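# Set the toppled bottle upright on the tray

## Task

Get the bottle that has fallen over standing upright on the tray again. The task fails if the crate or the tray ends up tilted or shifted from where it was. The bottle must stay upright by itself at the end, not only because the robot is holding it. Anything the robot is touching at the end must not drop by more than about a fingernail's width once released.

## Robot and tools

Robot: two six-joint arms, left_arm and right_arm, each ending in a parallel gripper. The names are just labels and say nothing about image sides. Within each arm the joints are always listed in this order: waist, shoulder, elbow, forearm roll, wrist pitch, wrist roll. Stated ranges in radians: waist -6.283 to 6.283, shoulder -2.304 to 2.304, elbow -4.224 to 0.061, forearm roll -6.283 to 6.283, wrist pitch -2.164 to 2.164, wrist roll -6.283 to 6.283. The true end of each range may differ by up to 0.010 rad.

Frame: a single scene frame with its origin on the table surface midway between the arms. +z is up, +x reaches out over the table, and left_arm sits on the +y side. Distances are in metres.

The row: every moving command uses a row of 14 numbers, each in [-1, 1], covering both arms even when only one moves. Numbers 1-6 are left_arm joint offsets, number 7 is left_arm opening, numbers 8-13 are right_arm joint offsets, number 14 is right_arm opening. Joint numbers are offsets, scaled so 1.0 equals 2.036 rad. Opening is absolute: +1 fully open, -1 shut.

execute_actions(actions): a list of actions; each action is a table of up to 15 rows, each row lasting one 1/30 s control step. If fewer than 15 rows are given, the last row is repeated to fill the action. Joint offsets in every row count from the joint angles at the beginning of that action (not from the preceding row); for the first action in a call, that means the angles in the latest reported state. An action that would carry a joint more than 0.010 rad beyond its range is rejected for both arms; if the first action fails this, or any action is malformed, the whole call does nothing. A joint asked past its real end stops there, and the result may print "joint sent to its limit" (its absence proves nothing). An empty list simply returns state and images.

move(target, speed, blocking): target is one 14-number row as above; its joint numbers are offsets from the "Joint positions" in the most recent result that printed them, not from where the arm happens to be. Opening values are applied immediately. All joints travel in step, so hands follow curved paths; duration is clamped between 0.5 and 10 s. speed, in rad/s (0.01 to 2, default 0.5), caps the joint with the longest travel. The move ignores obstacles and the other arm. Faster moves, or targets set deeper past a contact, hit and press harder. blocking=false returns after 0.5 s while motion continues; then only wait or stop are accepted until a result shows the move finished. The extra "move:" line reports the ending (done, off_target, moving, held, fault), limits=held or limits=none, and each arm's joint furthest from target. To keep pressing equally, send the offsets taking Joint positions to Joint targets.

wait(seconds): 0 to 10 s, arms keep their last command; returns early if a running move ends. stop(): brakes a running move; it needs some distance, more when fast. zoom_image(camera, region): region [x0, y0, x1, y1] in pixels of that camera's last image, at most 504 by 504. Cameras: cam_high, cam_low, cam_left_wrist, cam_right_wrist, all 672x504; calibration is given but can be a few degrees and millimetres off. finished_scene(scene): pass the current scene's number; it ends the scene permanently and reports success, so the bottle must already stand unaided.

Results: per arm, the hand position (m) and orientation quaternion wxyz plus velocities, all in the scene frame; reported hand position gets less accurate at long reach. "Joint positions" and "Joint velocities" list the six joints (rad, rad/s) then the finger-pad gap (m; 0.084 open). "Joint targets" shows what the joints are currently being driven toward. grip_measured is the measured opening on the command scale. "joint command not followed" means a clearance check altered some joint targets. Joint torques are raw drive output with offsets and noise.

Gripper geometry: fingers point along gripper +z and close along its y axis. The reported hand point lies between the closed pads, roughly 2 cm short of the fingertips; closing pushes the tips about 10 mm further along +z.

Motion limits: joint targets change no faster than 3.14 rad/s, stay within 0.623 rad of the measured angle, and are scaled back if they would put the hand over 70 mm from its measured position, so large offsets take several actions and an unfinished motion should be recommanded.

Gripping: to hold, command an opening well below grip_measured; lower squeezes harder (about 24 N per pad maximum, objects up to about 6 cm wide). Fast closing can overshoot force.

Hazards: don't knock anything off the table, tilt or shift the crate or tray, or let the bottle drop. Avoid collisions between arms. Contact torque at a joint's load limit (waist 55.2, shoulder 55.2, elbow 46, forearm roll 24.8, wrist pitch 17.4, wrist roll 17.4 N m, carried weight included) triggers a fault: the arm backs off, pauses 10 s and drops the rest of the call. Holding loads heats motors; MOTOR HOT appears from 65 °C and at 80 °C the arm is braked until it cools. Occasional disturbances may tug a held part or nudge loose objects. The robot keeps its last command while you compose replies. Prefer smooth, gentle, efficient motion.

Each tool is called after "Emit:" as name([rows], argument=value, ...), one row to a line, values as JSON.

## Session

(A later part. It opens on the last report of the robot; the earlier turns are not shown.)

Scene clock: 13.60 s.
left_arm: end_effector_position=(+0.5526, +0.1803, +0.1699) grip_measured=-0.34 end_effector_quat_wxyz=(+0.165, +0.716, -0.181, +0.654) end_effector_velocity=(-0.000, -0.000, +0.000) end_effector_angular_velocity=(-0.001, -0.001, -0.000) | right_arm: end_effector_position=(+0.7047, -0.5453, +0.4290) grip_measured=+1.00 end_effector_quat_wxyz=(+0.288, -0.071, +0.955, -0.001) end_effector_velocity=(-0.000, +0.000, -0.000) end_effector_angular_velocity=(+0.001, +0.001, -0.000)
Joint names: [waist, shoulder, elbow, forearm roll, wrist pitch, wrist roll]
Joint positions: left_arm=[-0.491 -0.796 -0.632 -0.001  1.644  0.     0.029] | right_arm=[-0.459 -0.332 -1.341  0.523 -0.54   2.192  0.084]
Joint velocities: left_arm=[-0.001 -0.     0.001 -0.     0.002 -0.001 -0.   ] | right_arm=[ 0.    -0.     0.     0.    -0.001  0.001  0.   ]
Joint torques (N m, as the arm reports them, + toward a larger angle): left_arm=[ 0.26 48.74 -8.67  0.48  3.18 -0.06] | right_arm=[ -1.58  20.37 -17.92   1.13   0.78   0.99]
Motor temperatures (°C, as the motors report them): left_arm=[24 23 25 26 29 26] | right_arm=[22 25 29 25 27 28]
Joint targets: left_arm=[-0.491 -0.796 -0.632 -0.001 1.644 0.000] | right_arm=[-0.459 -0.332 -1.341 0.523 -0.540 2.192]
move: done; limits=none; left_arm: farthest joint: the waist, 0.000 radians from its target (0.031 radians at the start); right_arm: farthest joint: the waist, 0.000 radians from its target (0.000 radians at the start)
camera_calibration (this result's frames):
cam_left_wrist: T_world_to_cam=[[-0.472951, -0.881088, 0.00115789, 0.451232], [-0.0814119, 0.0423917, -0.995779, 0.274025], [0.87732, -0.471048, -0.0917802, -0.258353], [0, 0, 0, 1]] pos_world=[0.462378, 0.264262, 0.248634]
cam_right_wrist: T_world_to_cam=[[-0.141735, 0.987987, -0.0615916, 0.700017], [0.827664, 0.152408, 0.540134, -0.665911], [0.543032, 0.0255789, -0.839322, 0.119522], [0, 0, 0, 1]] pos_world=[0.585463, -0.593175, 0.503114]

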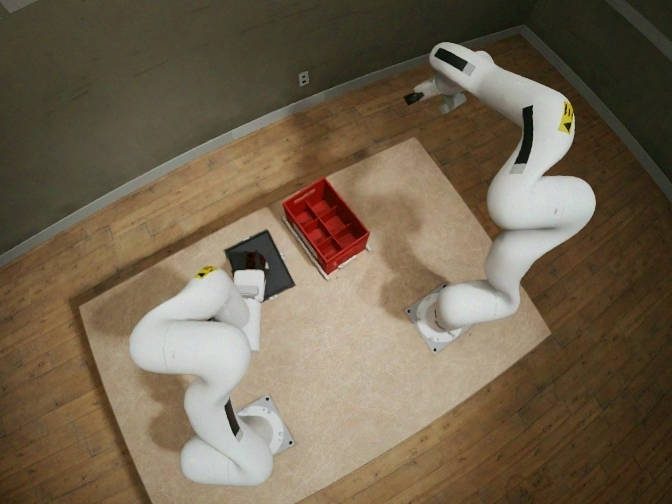

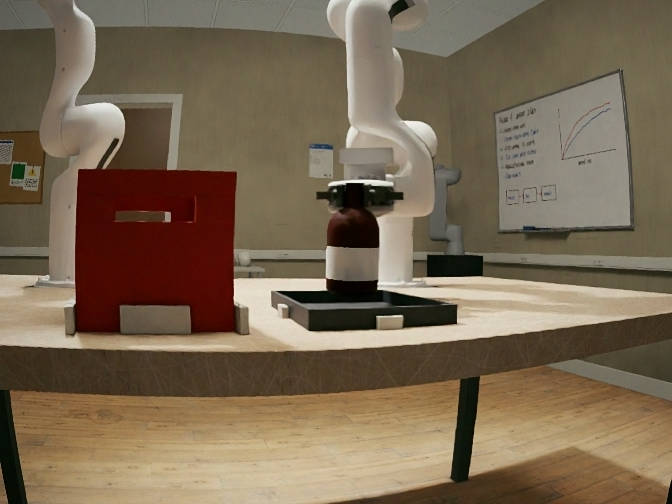

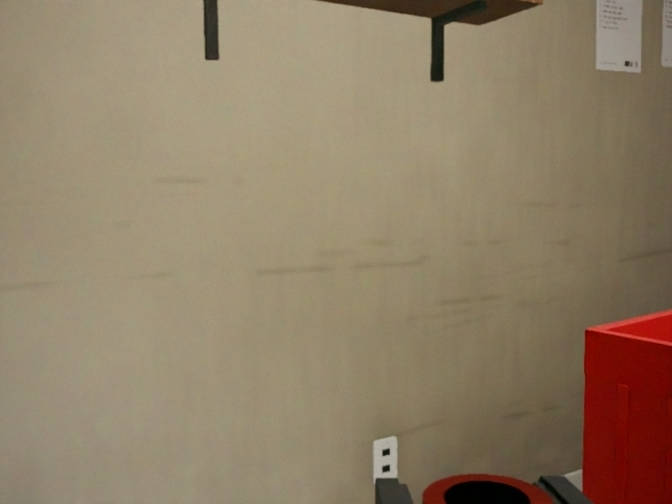

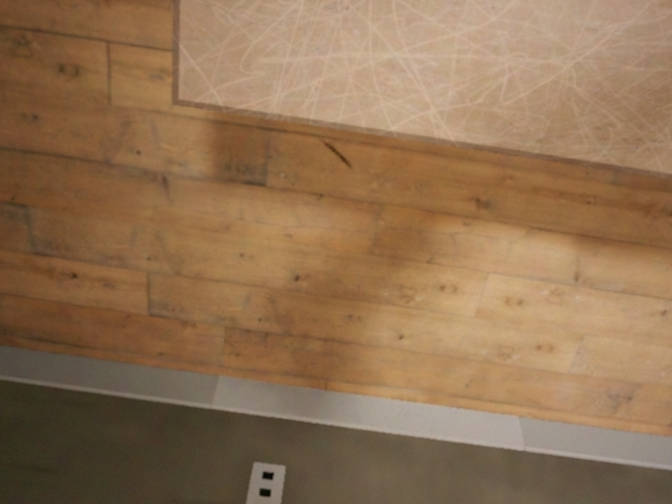

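Emit:
move(target=[0,-0.054,0,0,0.088,0,-1,0,0,0,0,0,0,1], speed=0.12)

Emit:
move(target=[0,-0.006,0,0,0.006,0,-1,0,0,0,0,0,0,1], speed=0.03)

Scene clock: 15.70 s.
left_arm: end_effector_position=(+0.5350, +0.1898, +0.1487) grip_measured=-0.34 end_effector_quat_wxyz=(+0.171, +0.693, -0.175, +0.678) end_effector_velocity=(-0.001, -0.001, +0.000) end_effector_angular_velocity=(-0.001, -0.001, -0.002) | right_arm: end_effector_position=(+0.7047, -0.5453, +0.4290) grip_measured=+1.00 end_effector_quat_wxyz=(+0.288, -0.071, +0.955, -0.001) end_effector_velocity=(+0.000, -0.000, -0.000) end_effector_angular_velocity=(+0.000, -0.000, -0.000)
Joint names: [waist, shoulder, elbow, forearm roll, wrist pitch, wrist roll]
Joint positions: left_arm=[-0.491 -0.905 -0.632 -0.001  1.823  0.     0.029] | right_arm=[-0.459 -0.332 -1.341  0.523 -0.54   2.192  0.084]
Joint velocities: left_arm=[-0.002  0.    -0.    -0.     0.002 -0.    -0.   ] | right_arm=[-0. -0. -0.  0.  0. -0. -0.]
Joint torques (N m, as the arm reports them, + toward a larger angle): left_arm=[-2.63 51.83 -6.03  0.13  3.15  0.15] | right_arm=[ -2.61  21.17 -17.72   1.     0.85   0.94]
Motor temperatures (°C, as the motors report them): left_arm=[24 23 25 26 29 26] | right_arm=[22 25 29 25 27 28]
Joint targets: left_arm=[-0.491 -0.906 -0.632 -0.001 1.823 0.000] | right_arm=[-0.459 -0.332 -1.341 0.523 -0.540 2.192]
move: done; limits=none; left_arm: farthest joint: the shoulder, 0.001 radians from its target (0.110 radians at the start); right_arm: farthest joint: the waist, 0.000 radians from its target (0.000 radians at the start)
camera_calibration (this result's frames):
cam_left_wrist: T_world_to_cam=[[-0.473047, -0.881037, 0.00124287, 0.451342], [-0.0205722, 0.00963532, -0.999742, 0.225359], [0.880797, -0.47295, -0.0226828, -0.252158], [0, 0, 0, 1]] pos_world=[0.440242, 0.27622, 0.21902]
cam_right_wrist: T_world_to_cam=[[-0.141735, 0.987987, -0.0615915, 0.700017], [0.827664, 0.152408, 0.540134, -0.665911], [0.543032, 0.0255789, -0.839322, 0.119522], [0, 0, 0, 1]] pos_world=[0.585463, -0.593175, 0.503114]

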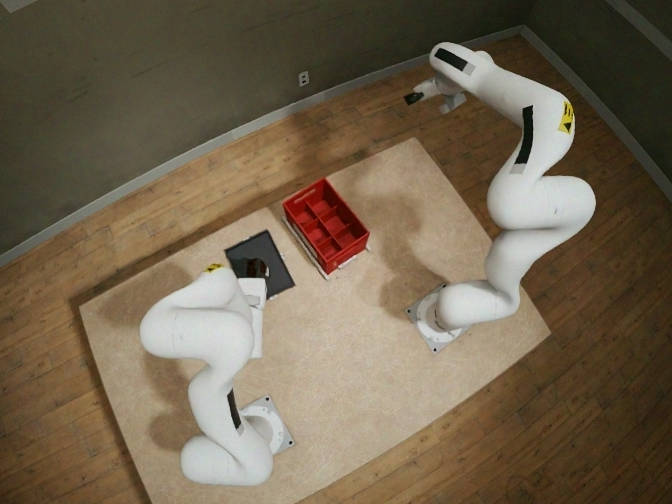

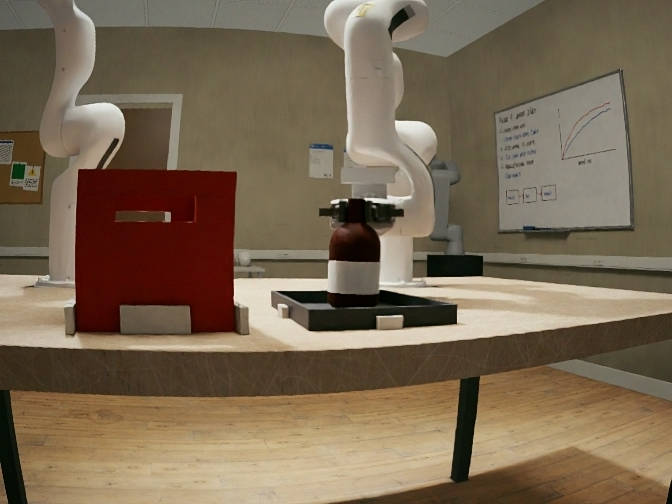

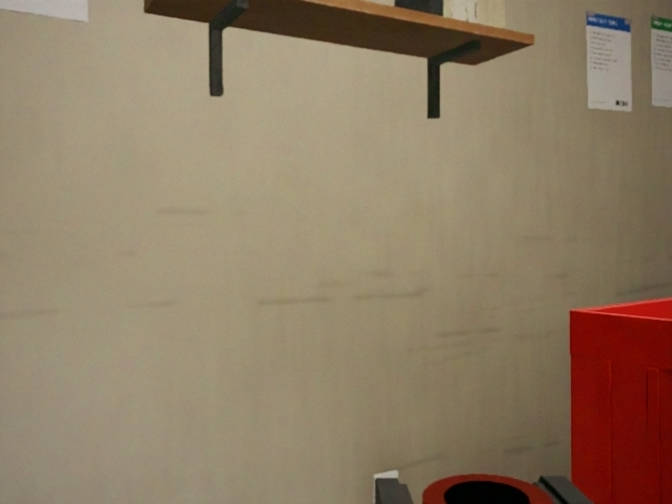

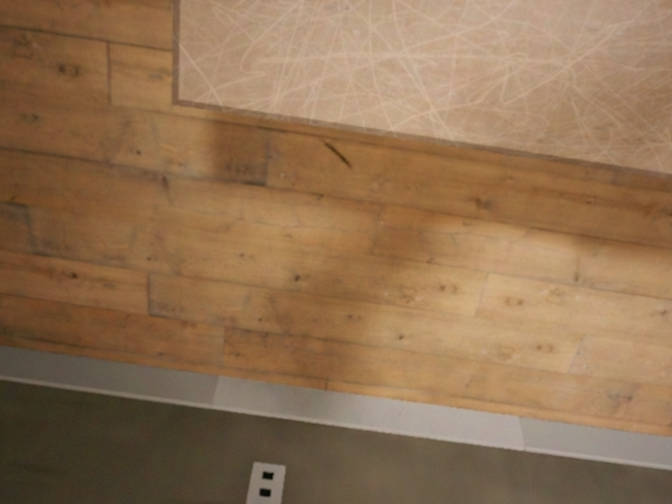

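Scene clock: 16.47 s.
left_arm: end_effector_position=(+0.5330, +0.1908, +0.1454) grip_measured=-0.34 end_effector_quat_wxyz=(+0.171, +0.692, -0.175, +0.679) end_effector_velocity=(-0.000, +0.001, -0.001) end_effector_angular_velocity=(-0.000, +0.001, +0.001) | right_arm: end_effector_position=(+0.7047, -0.5453, +0.4290) grip_measured=+1.00 end_effector_quat_wxyz=(+0.288, -0.071, +0.955, -0.001) end_effector_velocity=(+0.001, -0.001, +0.002) end_effector_angular_velocity=(-0.002, -0.002, +0.001)
Joint names: [waist, shoulder, elbow, forearm roll, wrist pitch, wrist roll]
Joint positions: left_arm=[-0.491 -0.917 -0.632 -0.001  1.836  0.     0.029] | right_arm=[-0.459 -0.332 -1.341  0.523 -0.54   2.192  0.084]
Joint velocities: left_arm=[ 0.001 -0.002  0.    -0.     0.001 -0.001  0.   ] | right_arm=[-0.     0.    -0.003 -0.002 -0.001  0.     0.   ]
Joint torques (N m, as the arm reports them, + toward a larger angle): left_arm=[ 0.86 42.55 -3.96 -0.33  1.23 -0.41] | right_arm=[ -1.5   20.34 -18.92   0.6    0.59   1.01]
Motor temperatures (°C, as the motors report them): left_arm=[24 23 25 26 29 26] | right_arm=[22 25 29 25 27 28]
Joint targets: left_arm=[-0.491 -0.918 -0.632 -0.001 1.835 0.000] | right_arm=[-0.459 -0.332 -1.341 0.523 -0.540 2.192]
move: done; limits=none; left_arm: farthest joint: the wrist pitch, 0.001 radians from its target (0.013 radians at the start); right_arm: farthest joint: the waist, 0.000 radians from its target (0.000 radians at the start)
camera_calibration (this result's frames):
cam_left_wrist: T_world_to_cam=[[-0.473125, -0.880994, 0.00123843, 0.451354], [-0.0185252, 0.00854324, -0.999792, 0.221108], [0.8808, -0.47305, -0.0203626, -0.250285], [0, 0, 0, 1]] pos_world=[0.438094, 0.277354, 0.215406]
cam_right_wrist: T_world_to_cam=[[-0.141735, 0.987987, -0.0615916, 0.700017], [0.827664, 0.152408, 0.540134, -0.665911], [0.543032, 0.0255788, -0.839322, 0.119522], [0, 0, 0, 1]] pos_world=[0.585463, -0.593175, 0.503114]

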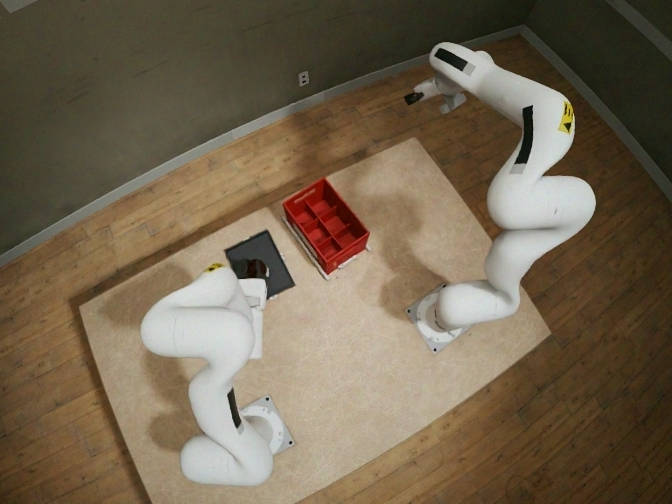

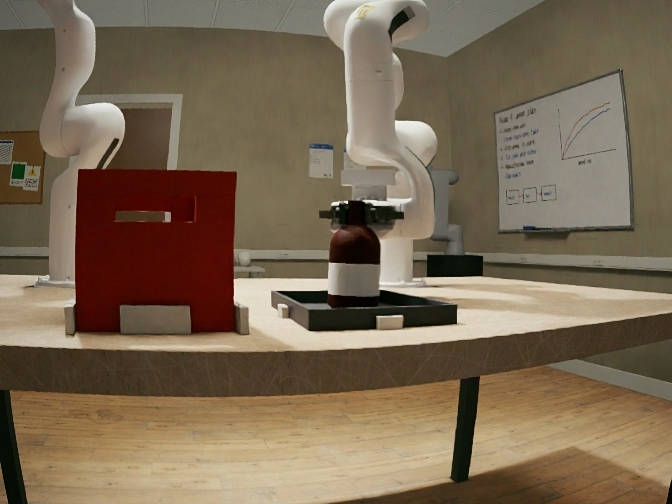

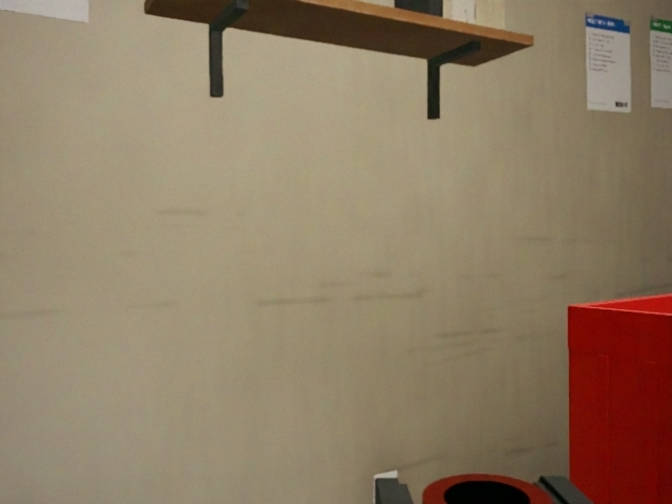

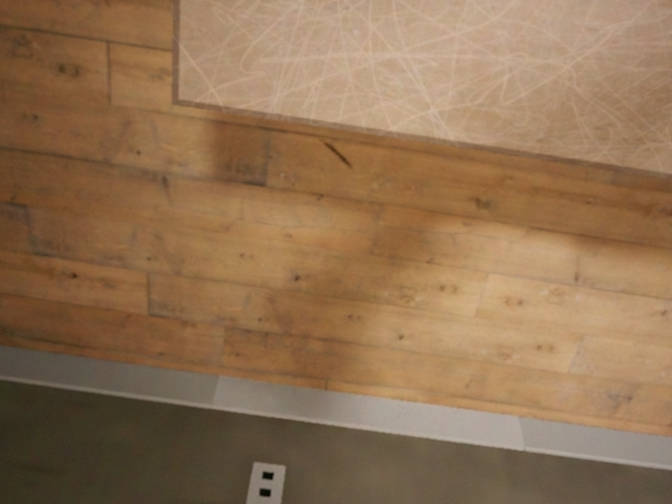

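Emit:
execute_actions([
  [[0,0,0,0,0,0,0.6,0,0,0,0,0,0,1]],
  [[0,0.05,0.05,0,0,0,0.6,0,0,0,0,0,0,1]],
  [[0,0.05,0.05,0,0,0,0.6,0,0,0,0,0,0,1]],
])

Scene clock: 18.20 s.
left_arm: end_effector_position=(+0.4859, +0.2163, +0.2021) grip_measured=+0.60 end_effector_quat_wxyz=(+0.171, +0.692, -0.175, +0.679) end_effector_velocity=(-0.003, +0.003, +0.003) end_effector_angular_velocity=(+0.001, +0.001, +0.001) | right_arm: end_effector_position=(+0.7047, -0.5453, +0.4290) grip_measured=+1.00 end_effector_quat_wxyz=(+0.288, -0.071, +0.955, -0.001) end_effector_velocity=(+0.000, -0.000, +0.000) end_effector_angular_velocity=(-0.001, -0.000, +0.001)
Joint names: [waist, shoulder, elbow, forearm roll, wrist pitch, wrist roll]
Joint positions: left_arm=[-0.491 -0.717 -0.431 -0.001  1.836  0.     0.069] | right_arm=[-0.459 -0.332 -1.341  0.523 -0.54   2.192  0.084]
Joint velocities: left_arm=[ 0.001  0.012  0.014 -0.    -0.     0.001 -0.   ] | right_arm=[ 0.     0.    -0.001 -0.001 -0.    -0.     0.   ]
Joint torques (N m, as the arm reports them, + toward a larger angle): left_arm=[-0.94 40.86 -6.07  0.09  2.37 -0.11] | right_arm=[ -3.18  21.37 -18.03   1.12   0.85   0.88]
Motor temperatures (°C, as the motors report them): left_arm=[24 23 25 26 29 26] | right_arm=[22 25 29 25 27 28]
Joint targets: left_arm=[-0.491 -0.715 -0.430 -0.001 1.836 0.000] | right_arm=[-0.459 -0.332 -1.341 0.523 -0.540 2.192]
camera_calibration (this result's frames):
cam_left_wrist: T_world_to_cam=[[-0.47313, -0.880992, 0.00124498, 0.45144], [-0.0191142, 0.00885227, -0.999778, 0.276915], [0.880785, -0.473049, -0.0210277, -0.195461], [0, 0, 0, 1]] pos_world=[0.391042, 0.3028, 0.272181]
cam_right_wrist: T_world_to_cam=[[-0.141735, 0.987987, -0.0615915, 0.700017], [0.827664, 0.152408, 0.540134, -0.665911], [0.543032, 0.0255789, -0.839322, 0.119522], [0, 0, 0, 1]] pos_world=[0.585463, -0.593175, 0.503114]

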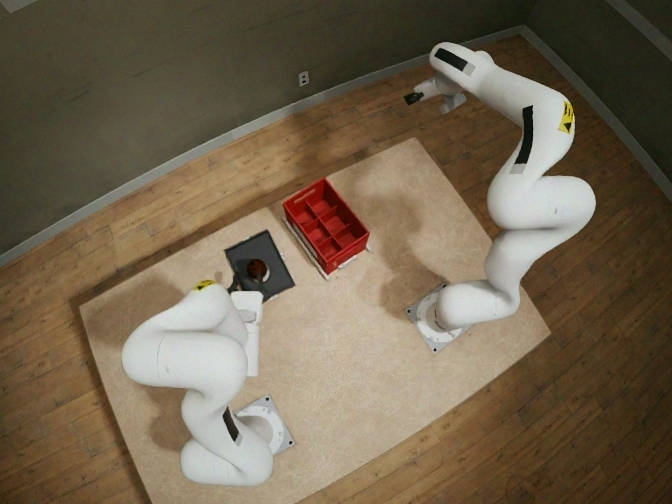

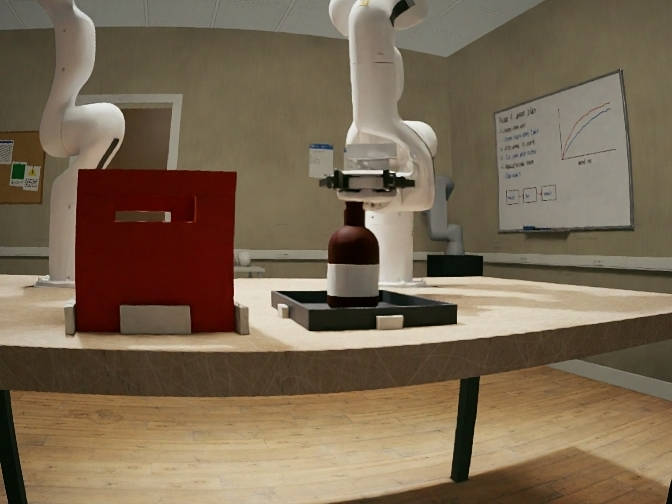

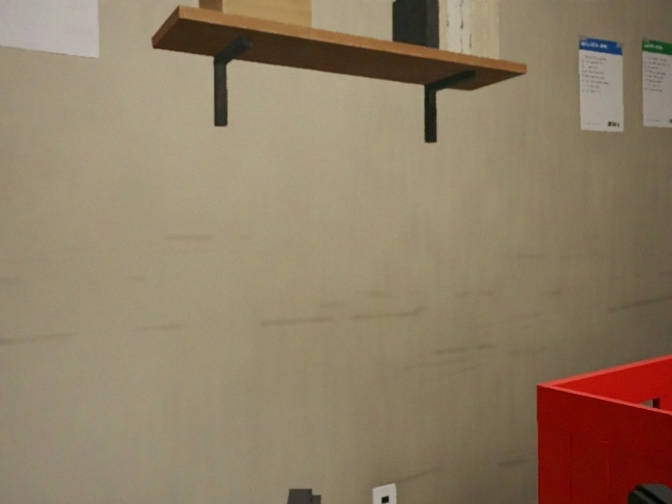

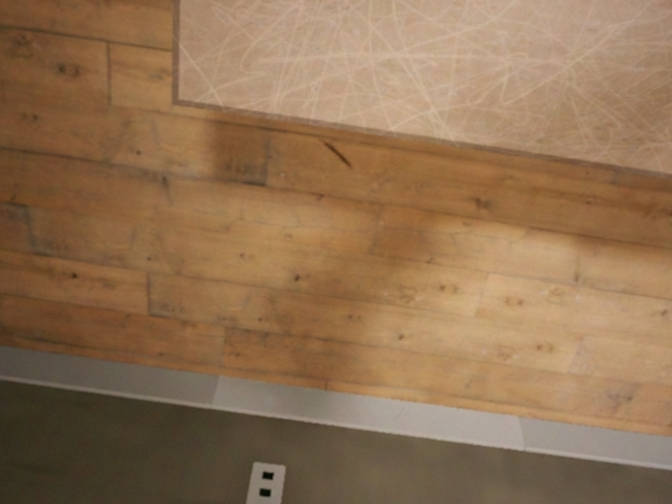

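Emit:
finished_scene(scene=2)

The scene is finished: the task was done.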